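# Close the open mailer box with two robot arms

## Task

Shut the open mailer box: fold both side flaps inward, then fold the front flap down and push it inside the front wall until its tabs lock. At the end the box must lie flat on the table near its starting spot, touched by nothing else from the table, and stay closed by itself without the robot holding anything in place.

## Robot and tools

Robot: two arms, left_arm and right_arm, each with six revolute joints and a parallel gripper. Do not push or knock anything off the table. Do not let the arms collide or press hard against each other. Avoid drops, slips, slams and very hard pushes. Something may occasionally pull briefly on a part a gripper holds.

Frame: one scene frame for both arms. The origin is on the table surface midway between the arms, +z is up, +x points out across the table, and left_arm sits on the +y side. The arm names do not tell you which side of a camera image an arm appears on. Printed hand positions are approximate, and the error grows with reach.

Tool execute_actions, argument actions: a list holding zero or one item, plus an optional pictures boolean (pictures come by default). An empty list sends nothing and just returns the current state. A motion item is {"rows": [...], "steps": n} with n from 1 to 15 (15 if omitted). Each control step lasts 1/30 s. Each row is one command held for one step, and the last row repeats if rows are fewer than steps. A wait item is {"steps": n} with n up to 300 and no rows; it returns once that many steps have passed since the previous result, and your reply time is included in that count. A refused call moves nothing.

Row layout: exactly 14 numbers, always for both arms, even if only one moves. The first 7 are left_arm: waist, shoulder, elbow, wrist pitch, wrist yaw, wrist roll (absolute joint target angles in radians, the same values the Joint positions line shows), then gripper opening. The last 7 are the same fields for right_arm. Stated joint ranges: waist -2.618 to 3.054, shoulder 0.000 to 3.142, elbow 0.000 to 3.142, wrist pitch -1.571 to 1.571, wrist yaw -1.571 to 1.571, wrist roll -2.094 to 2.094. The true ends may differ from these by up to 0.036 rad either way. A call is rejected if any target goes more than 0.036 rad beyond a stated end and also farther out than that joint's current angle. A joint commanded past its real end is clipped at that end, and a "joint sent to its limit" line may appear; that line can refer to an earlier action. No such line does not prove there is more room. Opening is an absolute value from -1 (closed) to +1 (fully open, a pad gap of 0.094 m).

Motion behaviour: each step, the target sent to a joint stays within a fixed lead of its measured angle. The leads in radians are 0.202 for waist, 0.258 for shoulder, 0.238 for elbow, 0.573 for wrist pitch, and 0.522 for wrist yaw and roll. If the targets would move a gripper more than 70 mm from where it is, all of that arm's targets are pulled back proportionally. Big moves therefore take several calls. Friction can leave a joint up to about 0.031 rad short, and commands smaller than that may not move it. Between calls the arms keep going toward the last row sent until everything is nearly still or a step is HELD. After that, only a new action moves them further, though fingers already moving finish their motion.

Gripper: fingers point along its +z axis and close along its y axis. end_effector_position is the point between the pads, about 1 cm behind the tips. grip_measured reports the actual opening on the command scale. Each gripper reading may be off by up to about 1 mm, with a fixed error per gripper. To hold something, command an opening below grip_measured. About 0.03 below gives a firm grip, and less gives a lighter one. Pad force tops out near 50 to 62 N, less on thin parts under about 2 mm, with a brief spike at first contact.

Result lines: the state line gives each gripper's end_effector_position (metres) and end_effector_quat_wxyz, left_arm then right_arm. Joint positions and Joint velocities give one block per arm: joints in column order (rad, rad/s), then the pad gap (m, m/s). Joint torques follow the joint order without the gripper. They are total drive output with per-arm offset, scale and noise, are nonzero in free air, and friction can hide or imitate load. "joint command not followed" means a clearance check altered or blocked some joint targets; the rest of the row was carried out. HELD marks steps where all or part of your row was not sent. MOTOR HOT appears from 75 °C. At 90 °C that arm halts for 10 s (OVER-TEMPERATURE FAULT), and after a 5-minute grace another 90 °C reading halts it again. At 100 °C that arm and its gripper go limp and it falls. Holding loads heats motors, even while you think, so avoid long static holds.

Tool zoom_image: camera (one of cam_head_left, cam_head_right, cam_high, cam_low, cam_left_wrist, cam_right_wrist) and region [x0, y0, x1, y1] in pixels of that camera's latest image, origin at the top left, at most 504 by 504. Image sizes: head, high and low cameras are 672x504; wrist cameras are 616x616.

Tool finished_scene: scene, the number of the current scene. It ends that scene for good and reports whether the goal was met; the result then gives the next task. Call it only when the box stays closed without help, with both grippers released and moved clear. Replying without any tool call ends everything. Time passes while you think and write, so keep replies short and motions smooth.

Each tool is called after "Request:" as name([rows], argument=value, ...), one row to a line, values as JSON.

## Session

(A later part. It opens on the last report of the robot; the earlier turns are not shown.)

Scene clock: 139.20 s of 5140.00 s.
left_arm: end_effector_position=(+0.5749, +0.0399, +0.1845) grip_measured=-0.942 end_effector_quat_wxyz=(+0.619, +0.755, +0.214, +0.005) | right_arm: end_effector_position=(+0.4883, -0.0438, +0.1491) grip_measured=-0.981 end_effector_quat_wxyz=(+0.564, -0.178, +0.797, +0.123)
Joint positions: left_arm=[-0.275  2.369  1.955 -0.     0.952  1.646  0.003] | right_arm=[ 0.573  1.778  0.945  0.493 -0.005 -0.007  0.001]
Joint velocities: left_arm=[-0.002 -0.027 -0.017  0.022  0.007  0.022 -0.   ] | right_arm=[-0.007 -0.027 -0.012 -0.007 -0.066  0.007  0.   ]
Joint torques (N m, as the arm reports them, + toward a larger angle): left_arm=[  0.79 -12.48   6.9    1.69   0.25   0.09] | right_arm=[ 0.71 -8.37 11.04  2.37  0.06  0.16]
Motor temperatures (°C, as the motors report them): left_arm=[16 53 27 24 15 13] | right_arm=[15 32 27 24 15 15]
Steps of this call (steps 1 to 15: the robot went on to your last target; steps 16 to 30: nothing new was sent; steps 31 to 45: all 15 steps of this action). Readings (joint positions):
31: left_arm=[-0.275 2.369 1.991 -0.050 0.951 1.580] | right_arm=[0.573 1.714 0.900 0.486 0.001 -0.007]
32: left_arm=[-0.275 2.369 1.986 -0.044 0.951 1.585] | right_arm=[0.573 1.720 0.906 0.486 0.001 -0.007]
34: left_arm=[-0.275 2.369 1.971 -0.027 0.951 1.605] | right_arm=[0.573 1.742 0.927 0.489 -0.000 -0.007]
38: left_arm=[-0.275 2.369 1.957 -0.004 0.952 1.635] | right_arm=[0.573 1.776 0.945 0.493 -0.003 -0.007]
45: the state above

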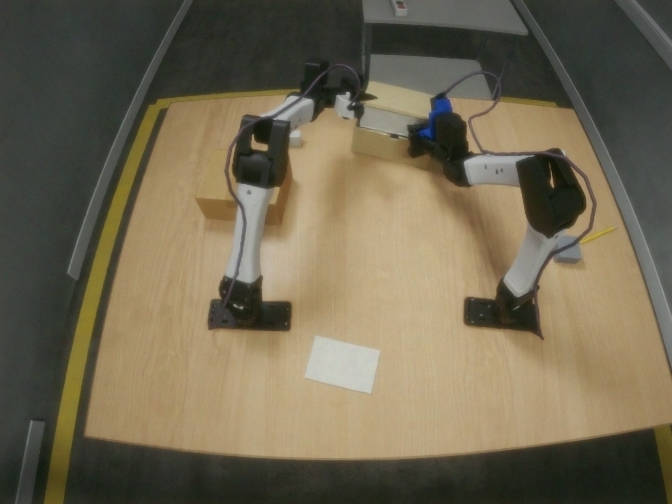

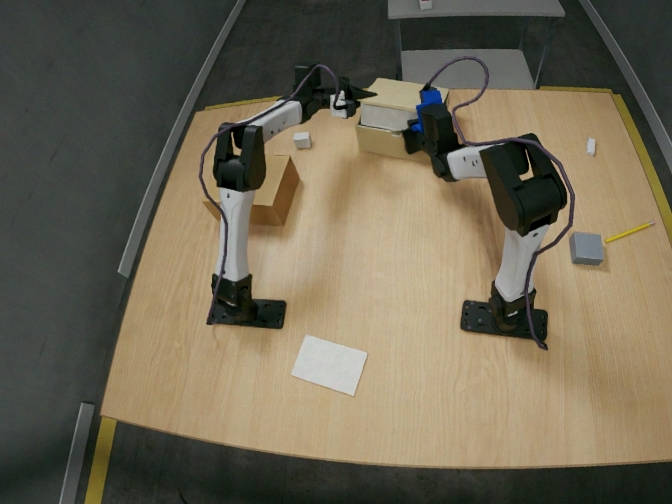

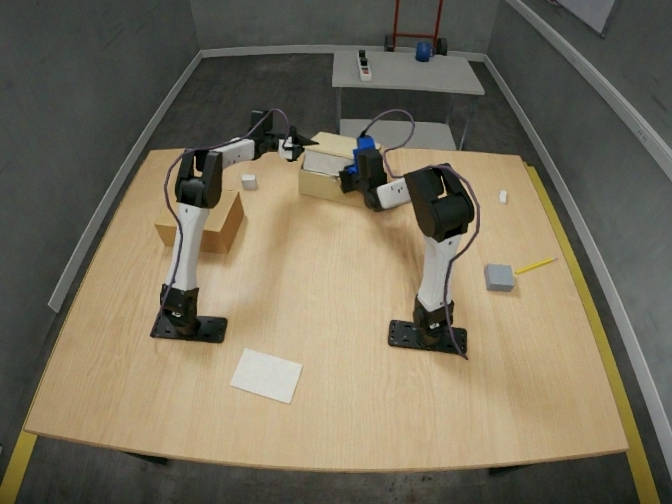

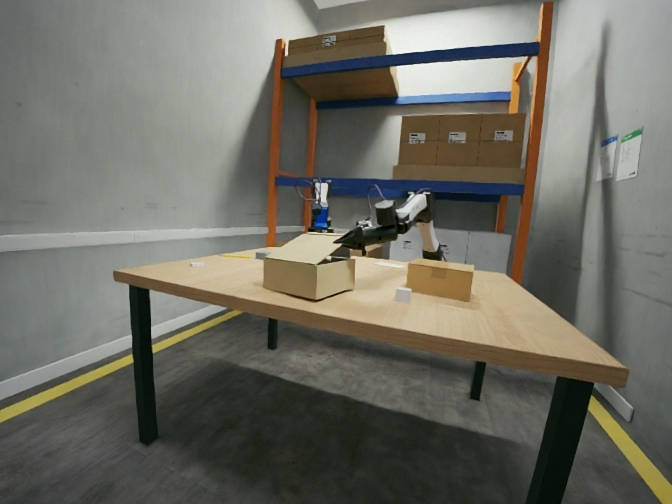

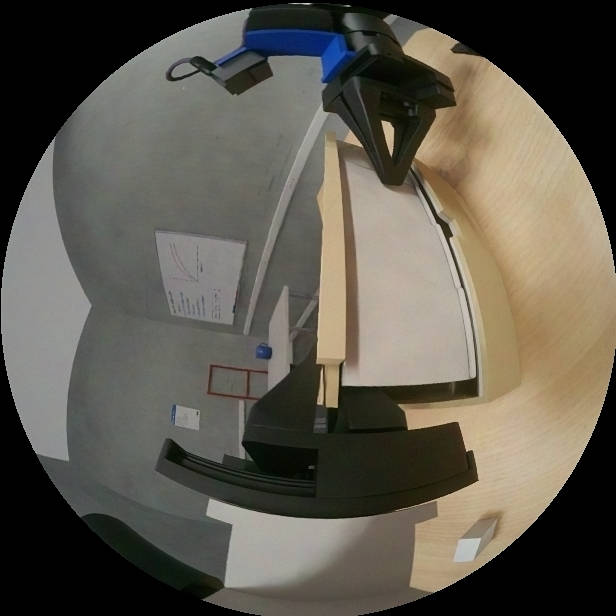

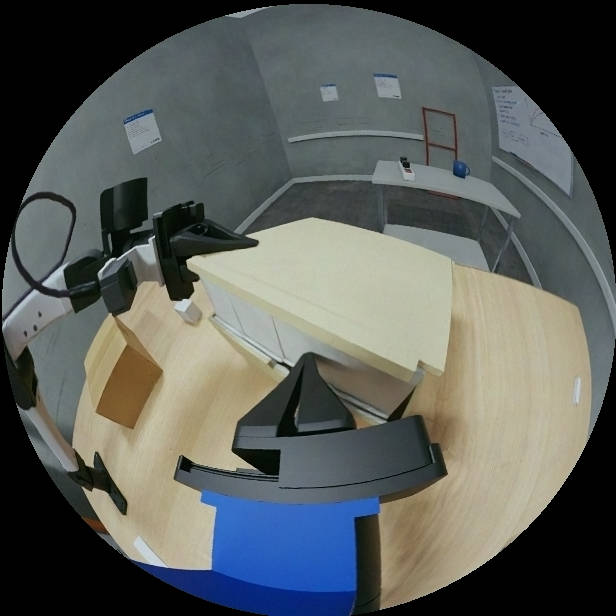

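Request:
execute_actions([
  {"rows":[[-0.27,2.41,1.92,0,0.95,1.66,-1,0.58,1.79,0.965,0.51,0,0,-1],[-0.27,2.42,1.92,0,0.95,1.66,-1,0.58,1.79,0.965,0.51,0,0,-1],[-0.27,2.43,1.92,0.01,0.95,1.66,-1,0.58,1.79,0.965,0.51,0,0,-1],[-0.27,2.44,1.92,0.02,0.95,1.66,-1,0.58,1.79,0.965,0.51,0,0,-1]],"steps":15},
])

Request:
zoom_image(camera="cam_high", region=[270,110,410,215])

Scene clock: 140.40 s of 5140.00 s.
left_arm: end_effector_position=(+0.5779, +0.0380, +0.1770) grip_measured=-0.942 end_effector_quat_wxyz=(+0.628, +0.751, +0.204, +0.005) | right_arm: end_effector_position=(+0.4883, -0.0438, +0.1493) grip_measured=-0.981 end_effector_quat_wxyz=(+0.564, -0.178, +0.797, +0.123)
Joint positions: left_arm=[-0.273  2.397  1.952  0.061  0.971  1.635  0.003] | right_arm=[ 0.573  1.778  0.945  0.494 -0.005 -0.007  0.001]
Joint velocities: left_arm=[ 0.012  0.012  0.007  0.007  0.066 -0.022  0.   ] | right_arm=[-0.012 -0.007 -0.007  0.051 -0.007 -0.022  0.   ]
Joint torques (N m, as the arm reports them, + toward a larger angle): left_arm=[  0.69 -10.91   6.18   1.58   0.05   0.2 ] | right_arm=[ 0.7  -8.45 11.02  2.39  0.07  0.16]
Motor temperatures (°C, as the motors report them): left_arm=[16 53 27 24 15 13] | right_arm=[15 32 27 24 15 15]
Steps of this call (steps 1 to 15: the robot went on to your last target; steps 16 to 21: nothing new was sent; steps 22 to 36: all 15 steps of this action). Readings (joint positions):
22: left_arm=[-0.275 2.370 1.954 0.005 0.952 1.647] | right_arm=[0.573 1.778 0.945 0.493 -0.005 -0.007]
23: left_arm=[-0.275 2.372 1.952 0.011 0.952 1.648] | right_arm=[0.573 1.778 0.945 0.493 -0.006 -0.007]
25: left_arm=[-0.275 2.383 1.952 0.031 0.954 1.649] | right_arm=[0.573 1.778 0.945 0.493 -0.006 -0.007]
29: left_arm=[-0.273 2.396 1.952 0.058 0.970 1.637] | right_arm=[0.573 1.778 0.945 0.494 -0.005 -0.007]
36: the state above

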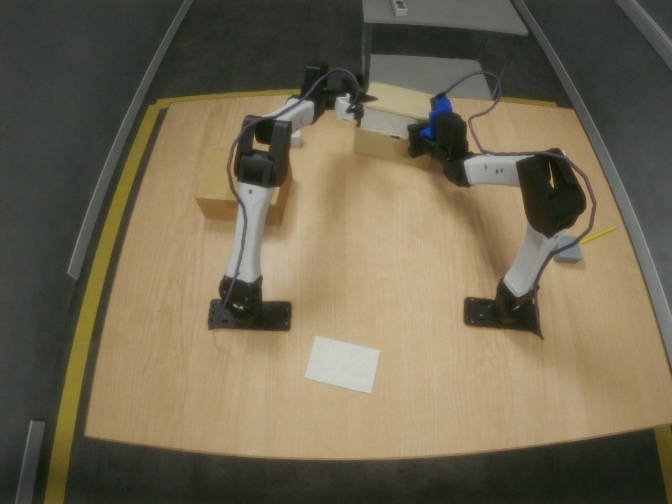

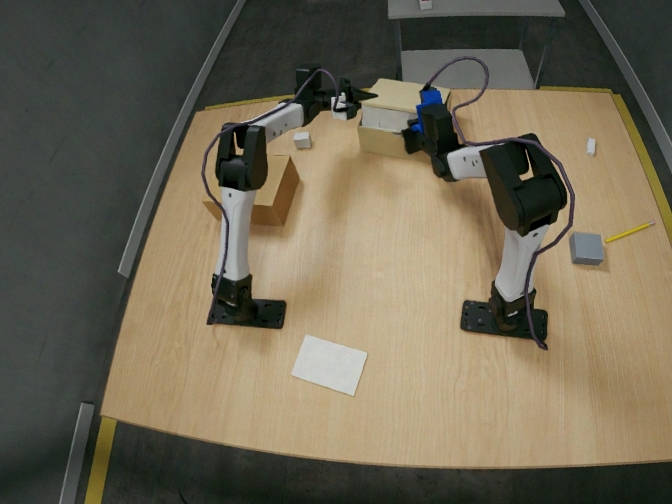

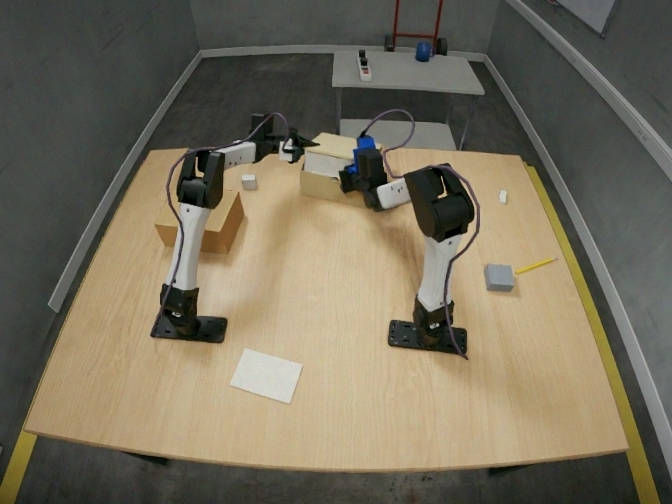

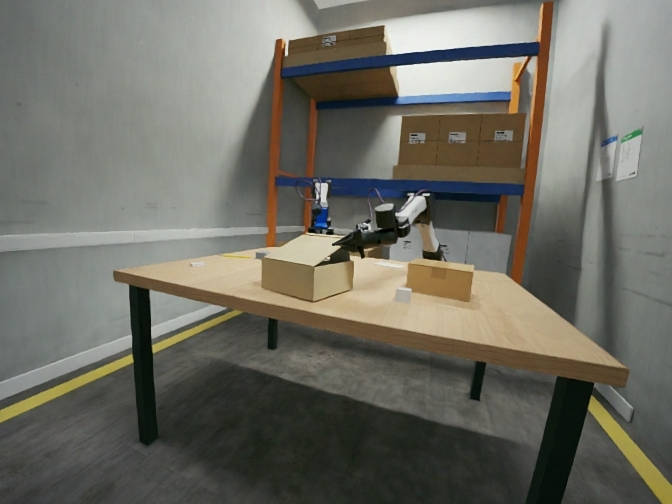

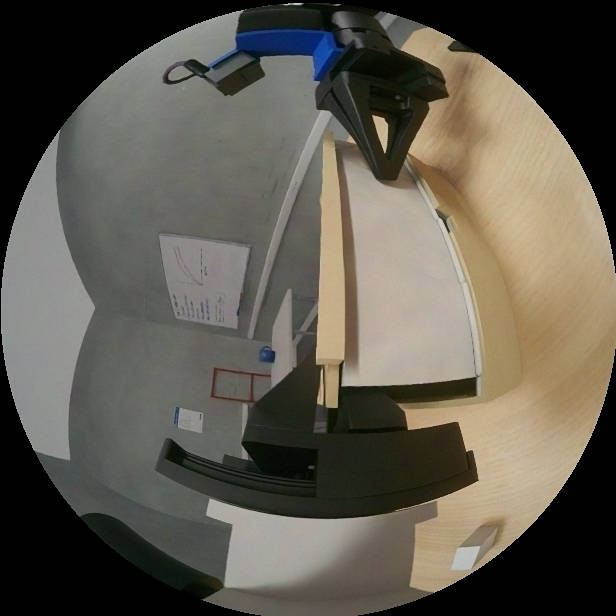

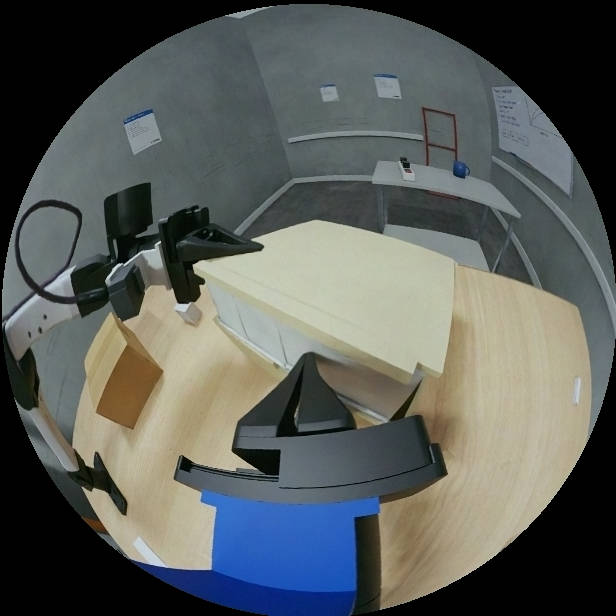

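Region (270, 110, 410, 215) of cam_high's 672x504 image, scaled by 3.600, with more detail than that image has; it fills the top 378 rows of this view, and the rest is white.

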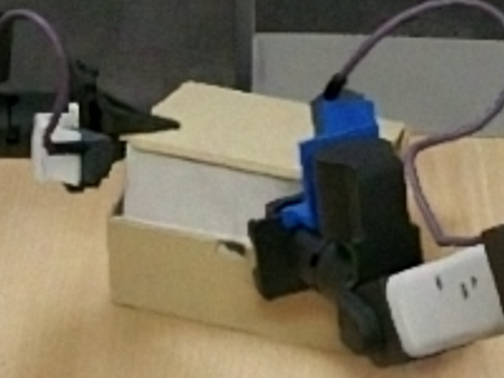

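Request:
execute_actions([
  {"rows":[[-0.27,2.42,1.92,0.05,0.95,1.66,-1,0.58,1.82,0.99,0.51,0,0,-1],[-0.27,2.42,1.92,0.05,0.95,1.66,-1,0.58,1.83,1.0,0.51,0,0,-1],[-0.27,2.42,1.92,0.05,0.95,1.66,-1,0.58,1.83,1.0,0.51,0,0,-1],[-0.27,2.42,1.92,0.05,0.95,1.66,-1,0.58,1.83,1.0,0.51,0,0,-1],[-0.27,2.42,1.92,0.05,0.95,1.66,-1,0.58,1.83,1.0,0.51,0,0,-1],[-0.27,2.42,1.91,0.06,0.95,1.69,-1,0.58,1.83,1.0,0.51,0,0,-1],[-0.27,2.42,1.9,0.07,0.95,1.72,-1,0.58,1.83,1.0,0.51,0,0,-1],[-0.27,2.42,1.89,0.08,0.95,1.75,-1,0.58,1.83,1.0,0.51,0,0,-1],[-0.27,2.42,1.88,0.09,0.95,1.77,-1,0.58,1.83,1.0,0.51,0,0,-1],[-0.27,2.42,1.87,0.1,0.95,1.79,-1,0.58,1.83,1.0,0.51,0,0,-1]],"steps":15},
], pictures=false)

Request:
execute_actions([
  {"steps":8},
])

Request:
zoom_image(camera="cam_high", region=[270,110,410,215])

Scene clock: 142.13 s of 5140.00 s.
left_arm: end_effector_position=(+0.5794, +0.0417, +0.1739) grip_measured=-0.927 end_effector_quat_wxyz=(+0.636, +0.750, +0.179, +0.030) | right_arm: end_effector_position=(+0.4943, -0.0355, +0.1461) grip_measured=-0.981 end_effector_quat_wxyz=(+0.563, -0.183, +0.796, +0.129)
Joint positions: left_arm=[-0.266  2.397  1.913  0.138  0.977  1.673  0.003] | right_arm=[ 0.579  1.815  0.979  0.495 -0.015 -0.007  0.001]
Joint velocities: left_arm=[-0.007  0.002  0.002  0.066  0.022 -0.007  0.001] | right_arm=[ 0.007 -0.012  0.022 -0.081  0.066 -0.022 -0.   ]
Joint torques (N m, as the arm reports them, + toward a larger angle): left_arm=[  0.08 -12.46   5.     1.51  -0.08   1.07] | right_arm=[ 0.4  -8.47 11.11  2.38  0.13  0.16]
Motor temperatures (°C, as the motors report them): left_arm=[16 53 27 24 15 13] | right_arm=[15 32 28 24 15 15]
Steps of this call (steps 1 to 15: the robot went on to your last target; steps 16 to 37: nothing new was sent; steps 38 to 52: all 15 steps of this action). Readings (joint positions):
38: left_arm=[-0.273 2.397 1.952 0.064 0.971 1.634] | right_arm=[0.573 1.781 0.950 0.494 -0.005 -0.007]
39: left_arm=[-0.273 2.397 1.952 0.067 0.971 1.633] | right_arm=[0.573 1.790 0.960 0.494 -0.006 -0.007]
41: left_arm=[-0.272 2.397 1.952 0.071 0.964 1.631] | right_arm=[0.575 1.806 0.975 0.494 -0.008 -0.007]
45: left_arm=[-0.270 2.397 1.939 0.091 0.963 1.643] | right_arm=[0.577 1.812 0.979 0.495 -0.010 -0.007]
52: the state above

Scene clock: 142.40 s of 5140.00 s.
left_arm: end_effector_position=(+0.5793, +0.0415, +0.1743) grip_measured=-0.926 end_effector_quat_wxyz=(+0.637, +0.750, +0.176, +0.031) | right_arm: end_effector_position=(+0.4943, -0.0355, +0.1461) grip_measured=-0.981 end_effector_quat_wxyz=(+0.563, -0.183, +0.796, +0.129)
Joint positions: left_arm=[-0.266  2.397  1.912  0.143  0.979  1.676  0.003] | right_arm=[ 0.579  1.815  0.979  0.495 -0.015 -0.007  0.001]
Joint velocities: left_arm=[ 0.007 -0.012 -0.002  0.037 -0.022 -0.007 -0.001] | right_arm=[ 0.007  0.002 -0.007  0.007 -0.051 -0.051 -0.   ]
Joint torques (N m, as the arm reports them, + toward a larger angle): left_arm=[  0.01 -12.45   5.13   1.57  -0.06   1.07] | right_arm=[ 0.34 -8.55 11.1   2.37  0.16  0.16]
Motor temperatures (°C, as the motors report them): left_arm=[16 53 27 24 15 13] | right_arm=[15 32 28 24 15 15]
Steps of this call (steps 1 to 8: the robot went on to your last target). Readings (joint positions):
1: left_arm=[-0.266 2.397 1.913 0.139 0.978 1.674] | right_arm=[0.579 1.815 0.979 0.495 -0.015 -0.007]
2: left_arm=[-0.266 2.397 1.913 0.141 0.978 1.675] | right_arm=[0.579 1.815 0.979 0.495 -0.015 -0.007]
4: left_arm=[-0.266 2.397 1.912 0.142 0.979 1.675] | right_arm=[0.579 1.815 0.979 0.495 -0.015 -0.007]
8: the state above

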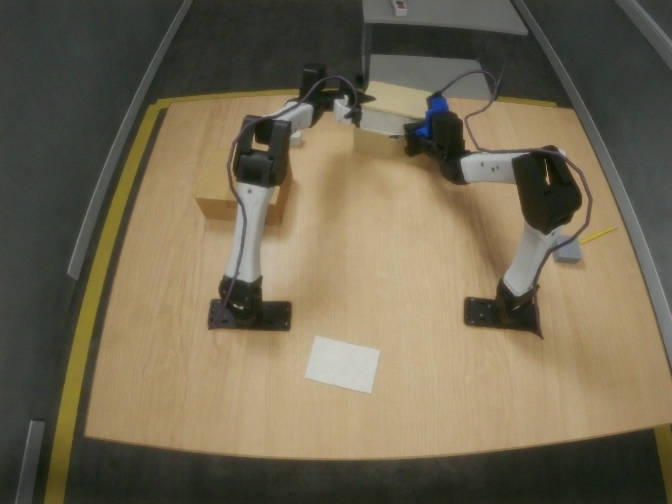

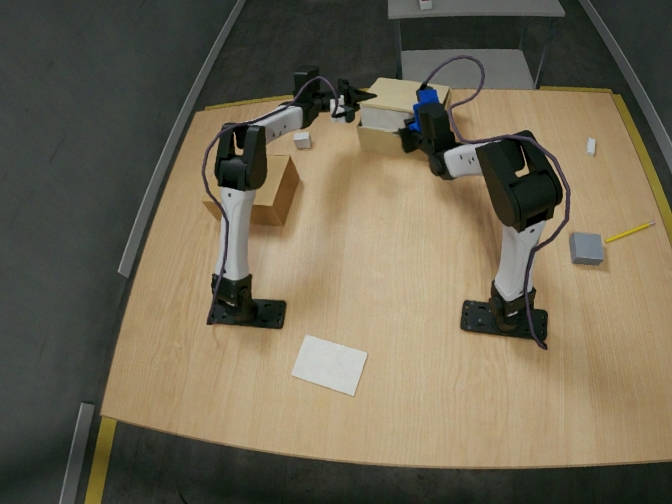

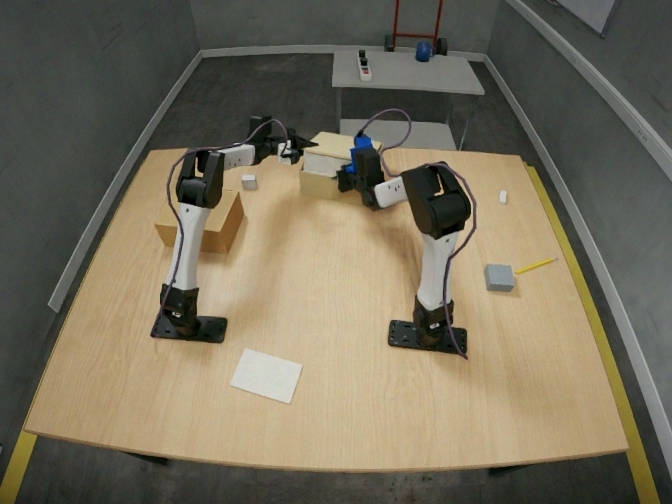

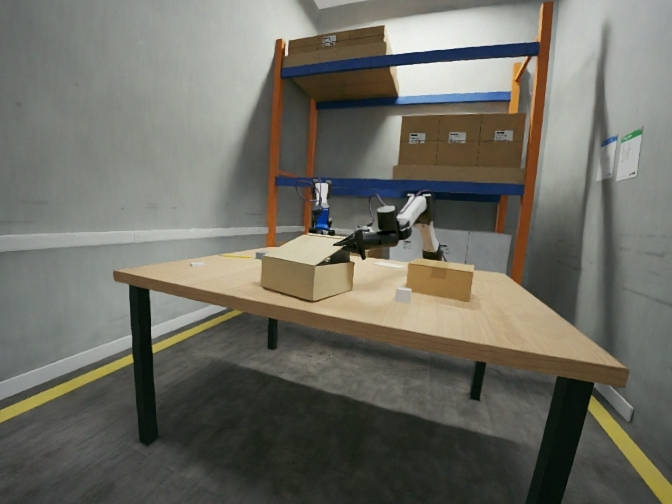

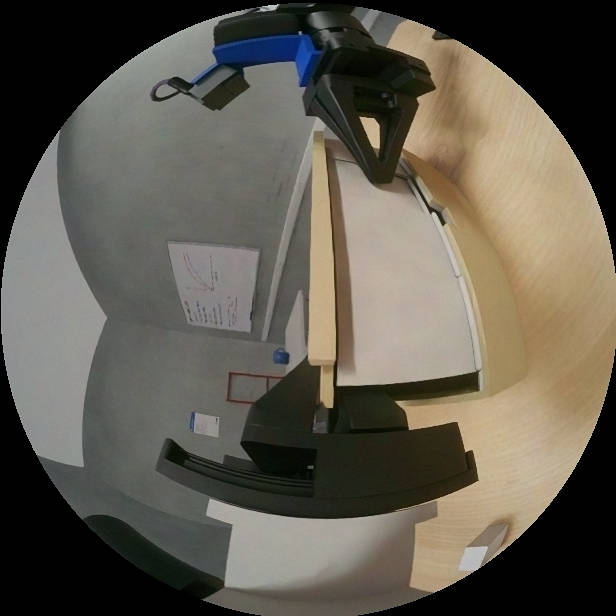

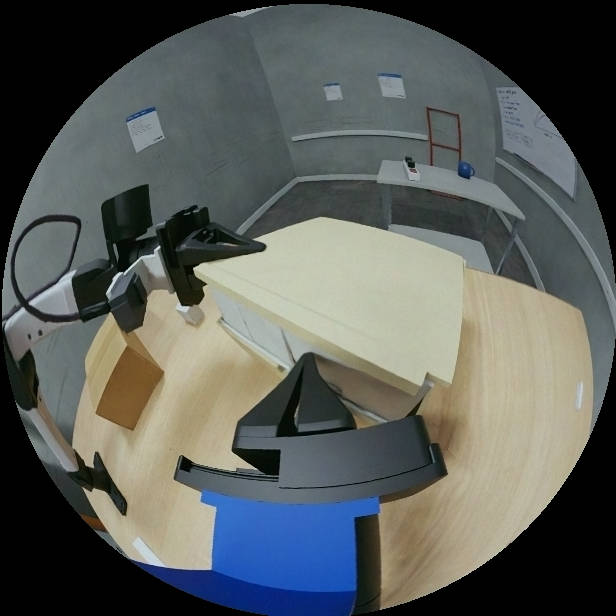

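Region (270, 110, 410, 215) of cam_high's 672x504 image, scaled by 3.600, with more detail than that image has; it fills the top 378 rows of this view, and the rest is white.

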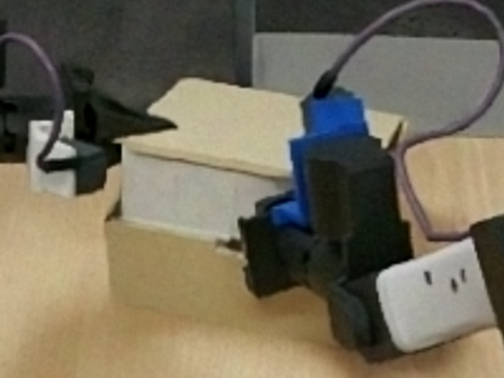

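Request:
execute_actions([
  {"rows":[[-0.27,2.4,1.93,0.09,0.96,1.64,-1,0.59,1.84,1.01,0.51,0,0,-1],[-0.27,2.4,1.95,0.09,0.96,1.6,-1,0.6,1.85,1.02,0.51,0,0,-1],[-0.27,2.4,1.96,0.09,0.96,1.58,-1,0.61,1.87,1.04,0.51,0,0,-1]],"steps":15},
])

Scene clock: 143.40 s of 5140.00 s.
left_arm: end_effector_position=(+0.5845, +0.0423, +0.1822) grip_measured=-0.939 end_effector_quat_wxyz=(+0.635, +0.741, +0.218, +0.010) | right_arm: end_effector_position=(+0.4981, -0.0180, +0.1442) grip_measured=-0.981 end_effector_quat_wxyz=(+0.562, -0.193, +0.792, +0.136)
Joint positions: left_arm=[-0.266  2.396  1.948  0.105  0.956  1.584  0.003] | right_arm=[ 0.607  1.857  1.022  0.499 -0.012 -0.007  0.001]
Joint velocities: left_arm=[ 0.002  0.002 -0.002 -0.007 -0.007  0.022 -0.   ] | right_arm=[-0.022  0.002  0.002 -0.022  0.022 -0.037 -0.   ]
Joint torques (N m, as the arm reports them, + toward a larger angle): left_arm=[ -0.03 -13.99  10.47   1.87   0.3   -0.06] | right_arm=[ 0.44 -9.08 10.84  2.34  0.14  0.16]
Motor temperatures (°C, as the motors report them): left_arm=[16 53 27 24 15 13] | right_arm=[15 32 28 24 15 15]
Steps of this call (steps 1 to 15: the robot went on to your last target; steps 16 to 30: all 15 steps of this action). Readings (joint positions):
16: left_arm=[-0.266 2.396 1.916 0.142 0.979 1.657] | right_arm=[0.580 1.815 0.979 0.495 -0.015 -0.007]
17: left_arm=[-0.266 2.396 1.924 0.137 0.979 1.636] | right_arm=[0.582 1.818 0.983 0.495 -0.014 -0.007]
19: left_arm=[-0.266 2.396 1.941 0.128 0.971 1.611] | right_arm=[0.592 1.836 1.007 0.496 -0.013 -0.007]
23: left_arm=[-0.266 2.396 1.948 0.117 0.960 1.594] | right_arm=[0.607 1.855 1.022 0.499 -0.013 -0.007]
30: the state above

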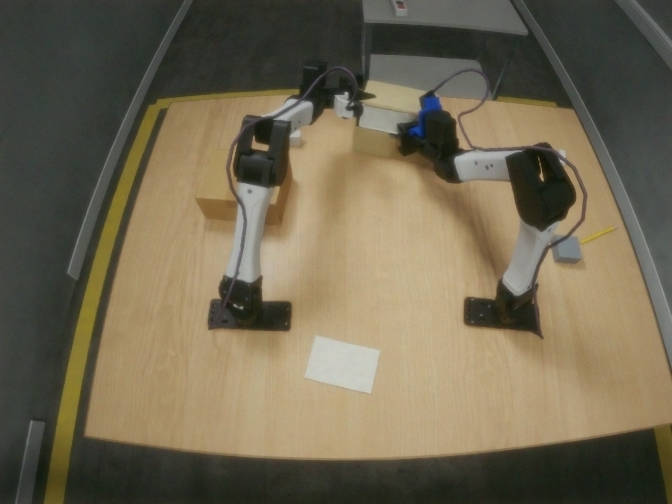

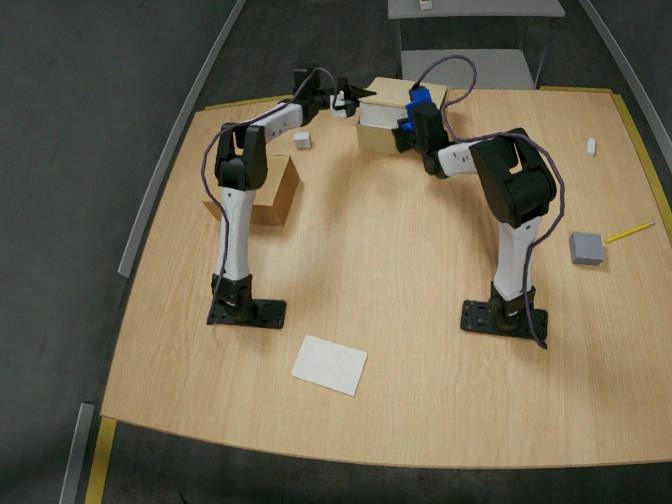

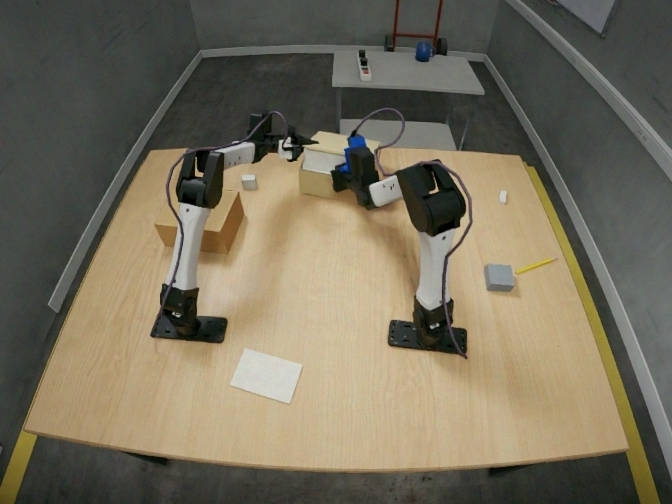

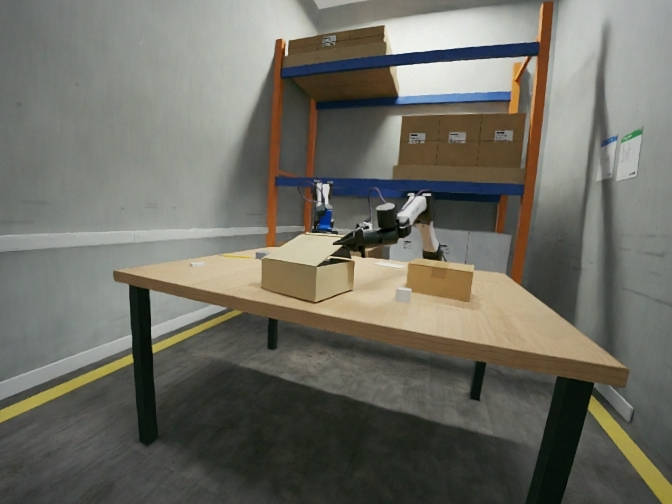

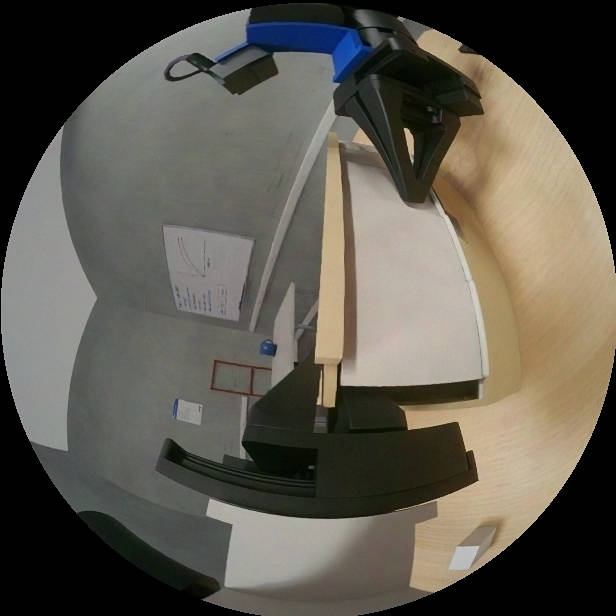

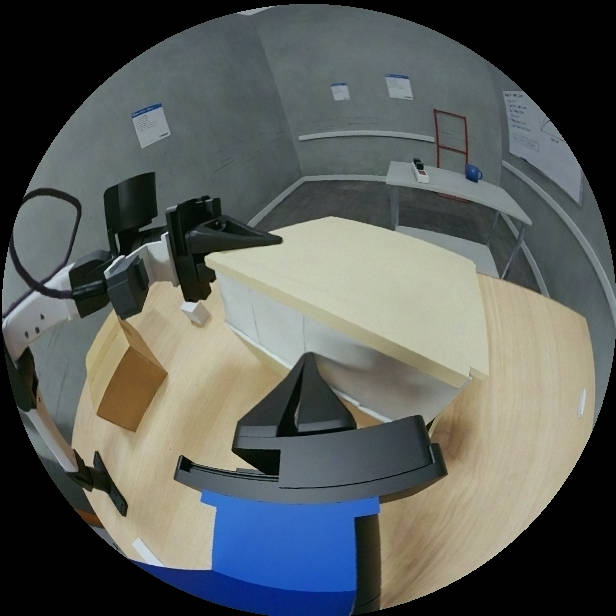

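Request:
execute_actions([
  {"rows":[[-0.27,2.38,1.92,0.11,0.96,1.58,-1,0.61,1.87,1.04,0.51,0,0,-1],[-0.27,2.37,1.9,0.12,0.96,1.58,-1,0.61,1.87,1.04,0.51,0,0,-1],[-0.27,2.36,1.88,0.12,0.96,1.58,-1,0.61,1.87,1.04,0.51,0,0,-1],[-0.27,2.35,1.865,0.13,0.96,1.58,-1,0.61,1.87,1.04,0.51,0,0,-1],[-0.27,2.34,1.85,0.14,0.96,1.58,-1,0.61,1.87,1.04,0.51,0,0,-1],[-0.27,2.33,1.83,0.15,0.96,1.58,-1,0.61,1.87,1.04,0.51,0,0,-1],[-0.27,2.32,1.81,0.155,0.96,1.58,-1,0.61,1.87,1.04,0.51,0,0,-1],[-0.27,2.315,1.795,0.16,0.96,1.58,-1,0.61,1.87,1.04,0.51,0,0,-1]],"steps":15},
])

Scene clock: 145.33 s of 5140.00 s.
left_arm: end_effector_position=(+0.5701, +0.0476, +0.1788) grip_measured=-0.939 end_effector_quat_wxyz=(+0.633, +0.741, +0.225, +0.011) | right_arm: end_effector_position=(+0.4975, -0.0169, +0.1440) grip_measured=-0.981 end_effector_quat_wxyz=(+0.562, -0.195, +0.792, +0.137)
Joint positions: left_arm=[-0.266  2.327  1.817  0.162  0.945  1.58   0.003] | right_arm=[ 0.608  1.857  1.022  0.498 -0.015 -0.007  0.001]
Joint velocities: left_arm=[-0.002 -0.017 -0.007  0.037 -0.007 -0.022  0.001] | right_arm=[ 0.002  0.017  0.007  0.007  0.037 -0.037  0.001]
Joint torques (N m, as the arm reports them, + toward a larger angle): left_arm=[  0.03 -14.7    7.06   1.97   0.38  -0.03] | right_arm=[ 0.38 -9.1  10.87  2.35  0.16  0.16]
Motor temperatures (°C, as the motors report them): left_arm=[16 53 27 24 15 13] | right_arm=[15 32 28 24 15 15]
Steps of this call (steps 1 to 15: the robot went on to your last target; steps 16 to 43: nothing new was sent; steps 44 to 58: all 15 steps of this action). Readings (joint positions):
44: left_arm=[-0.266 2.396 1.946 0.104 0.955 1.581] | right_arm=[0.607 1.857 1.022 0.499 -0.012 -0.007]
45: left_arm=[-0.266 2.393 1.939 0.107 0.954 1.581] | right_arm=[0.607 1.857 1.022 0.499 -0.012 -0.007]
47: left_arm=[-0.266 2.380 1.910 0.117 0.953 1.581] | right_arm=[0.607 1.857 1.022 0.499 -0.012 -0.007]
51: left_arm=[-0.266 2.340 1.843 0.144 0.949 1.580] | right_arm=[0.607 1.857 1.022 0.499 -0.013 -0.007]
58: the state above

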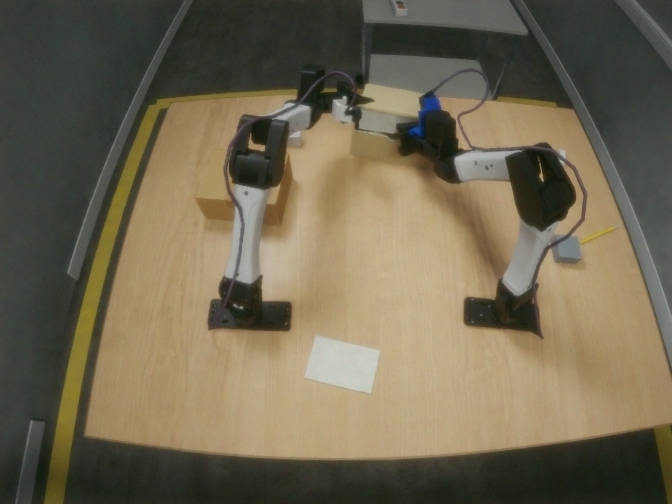

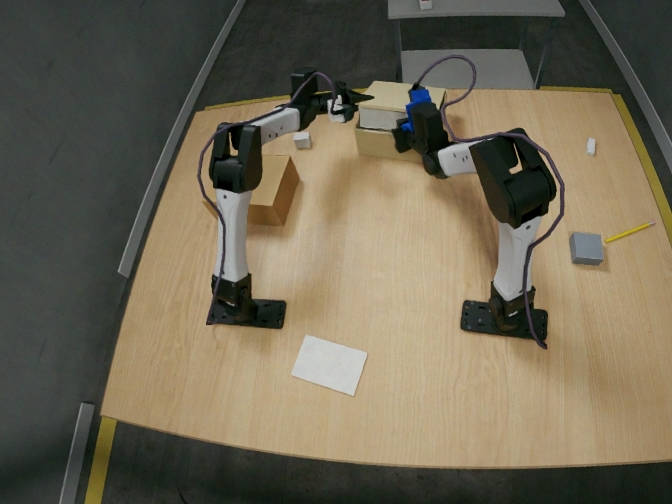

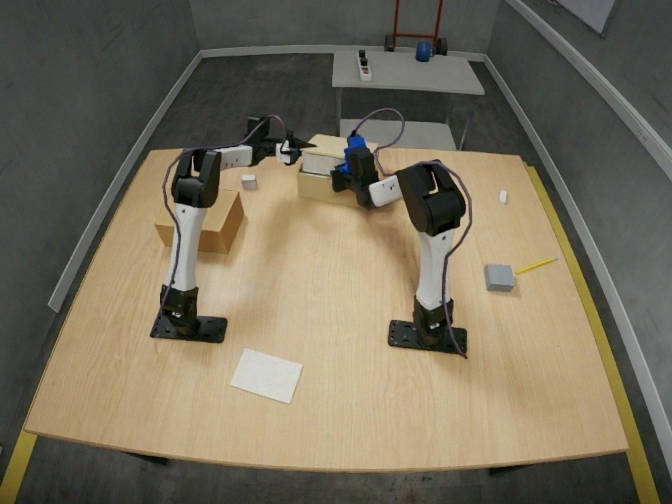

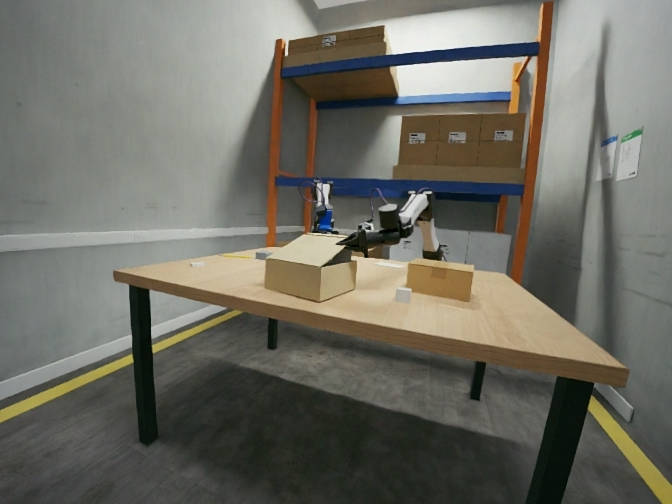

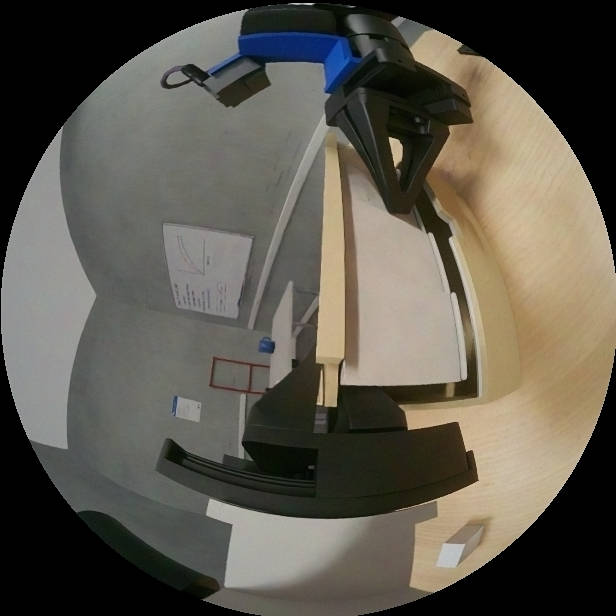

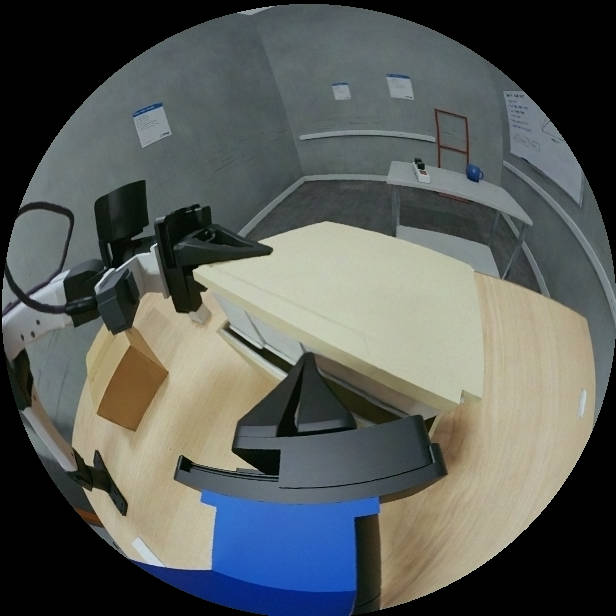

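Clear inside. Lower.

Request:
execute_actions([
  {"rows":[[-0.27,2.33,1.785,0.17,0.96,1.61,-1,0.61,1.87,1.04,0.51,0,0,-1],[-0.27,2.33,1.775,0.18,0.96,1.64,-1,0.61,1.87,1.04,0.51,0,0,-1],[-0.27,2.33,1.765,0.19,0.96,1.67,-1,0.61,1.87,1.04,0.51,0,0,-1],[-0.27,2.33,1.755,0.2,0.96,1.7,-1,0.61,1.87,1.04,0.51,0,0,-1],[-0.27,2.33,1.745,0.21,0.96,1.72,-1,0.61,1.87,1.04,0.51,0,0,-1],[-0.27,2.33,1.735,0.22,0.96,1.74,-1,0.61,1.87,1.04,0.51,0,0,-1]],"steps":15},
])

Scene clock: 146.60 s of 5140.00 s.
left_arm: end_effector_position=(+0.5681, +0.0485, +0.1699) grip_measured=-0.939 end_effector_quat_wxyz=(+0.635, +0.751, +0.168, +0.062) | right_arm: end_effector_position=(+0.4944, -0.0154, +0.1385) grip_measured=-0.981 end_effector_quat_wxyz=(+0.552, -0.199, +0.798, +0.138)
Joint positions: left_arm=[-0.266  2.327  1.762  0.244  0.942  1.711  0.003] | right_arm=[ 0.611  1.857  1.022  0.474 -0.021 -0.007  0.001]
Joint velocities: left_arm=[-0.007 -0.012 -0.022 -0.022 -0.037  0.066 -0.001] | right_arm=[ 0.002 -0.017  0.002 -0.051 -0.037 -0.007  0.001]
Joint torques (N m, as the arm reports them, + toward a larger angle): left_arm=[  0.01 -13.45   6.63   1.77   0.38   0.14] | right_arm=[ 0.19 -9.12 10.84  2.59  0.26  0.16]
Motor temperatures (°C, as the motors report them): left_arm=[16 54 27 24 15 13] | right_arm=[15 32 28 24 15 15]
Steps of this call (steps 1 to 15: the robot went on to your last target; steps 16 to 23: nothing new was sent; steps 24 to 38: all 15 steps of this action). Readings (joint positions):
24: left_arm=[-0.266 2.327 1.815 0.166 0.945 1.581] | right_arm=[0.608 1.857 1.022 0.497 -0.015 -0.007]
25: left_arm=[-0.266 2.327 1.810 0.171 0.945 1.588] | right_arm=[0.608 1.857 1.022 0.496 -0.015 -0.007]
27: left_arm=[-0.266 2.327 1.796 0.190 0.945 1.615] | right_arm=[0.608 1.857 1.022 0.493 -0.015 -0.007]
31: left_arm=[-0.266 2.327 1.768 0.232 0.945 1.675] | right_arm=[0.609 1.857 1.022 0.481 -0.019 -0.007]
38: the state above

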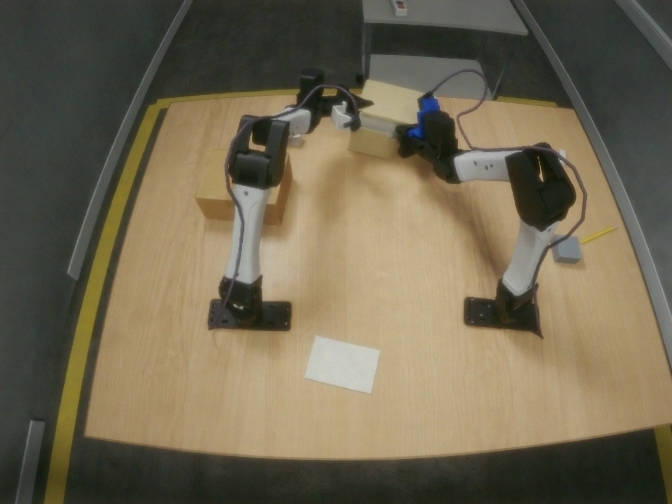

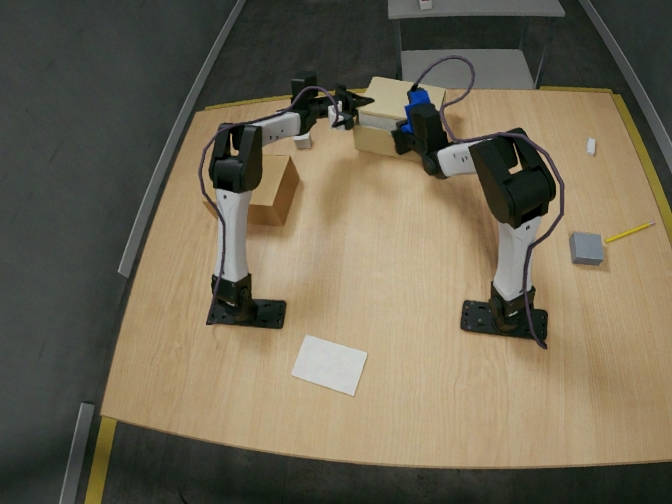

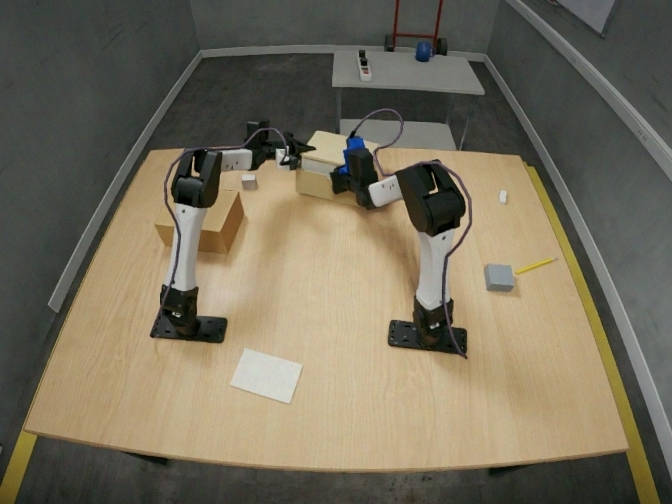

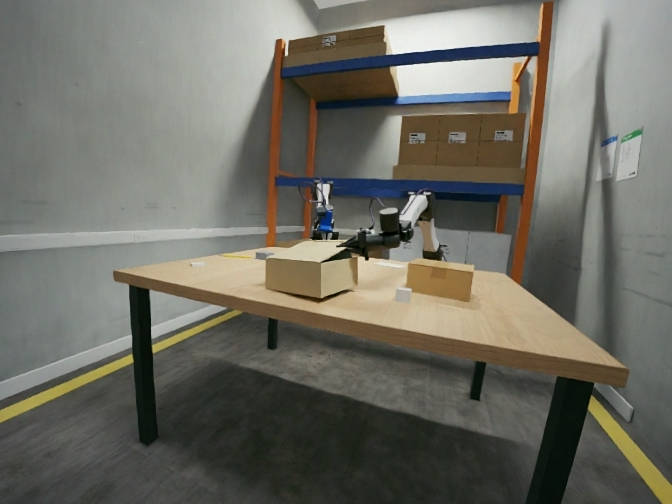

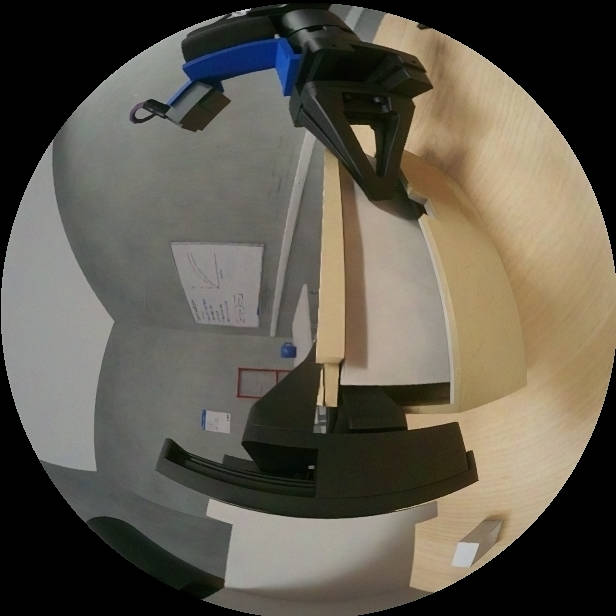

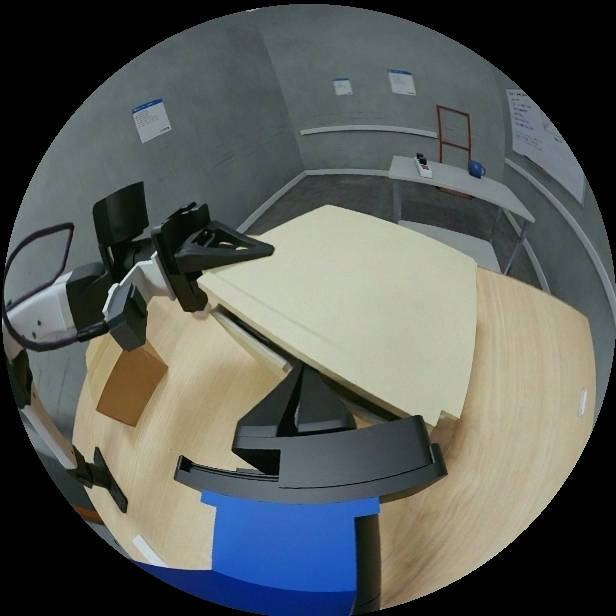

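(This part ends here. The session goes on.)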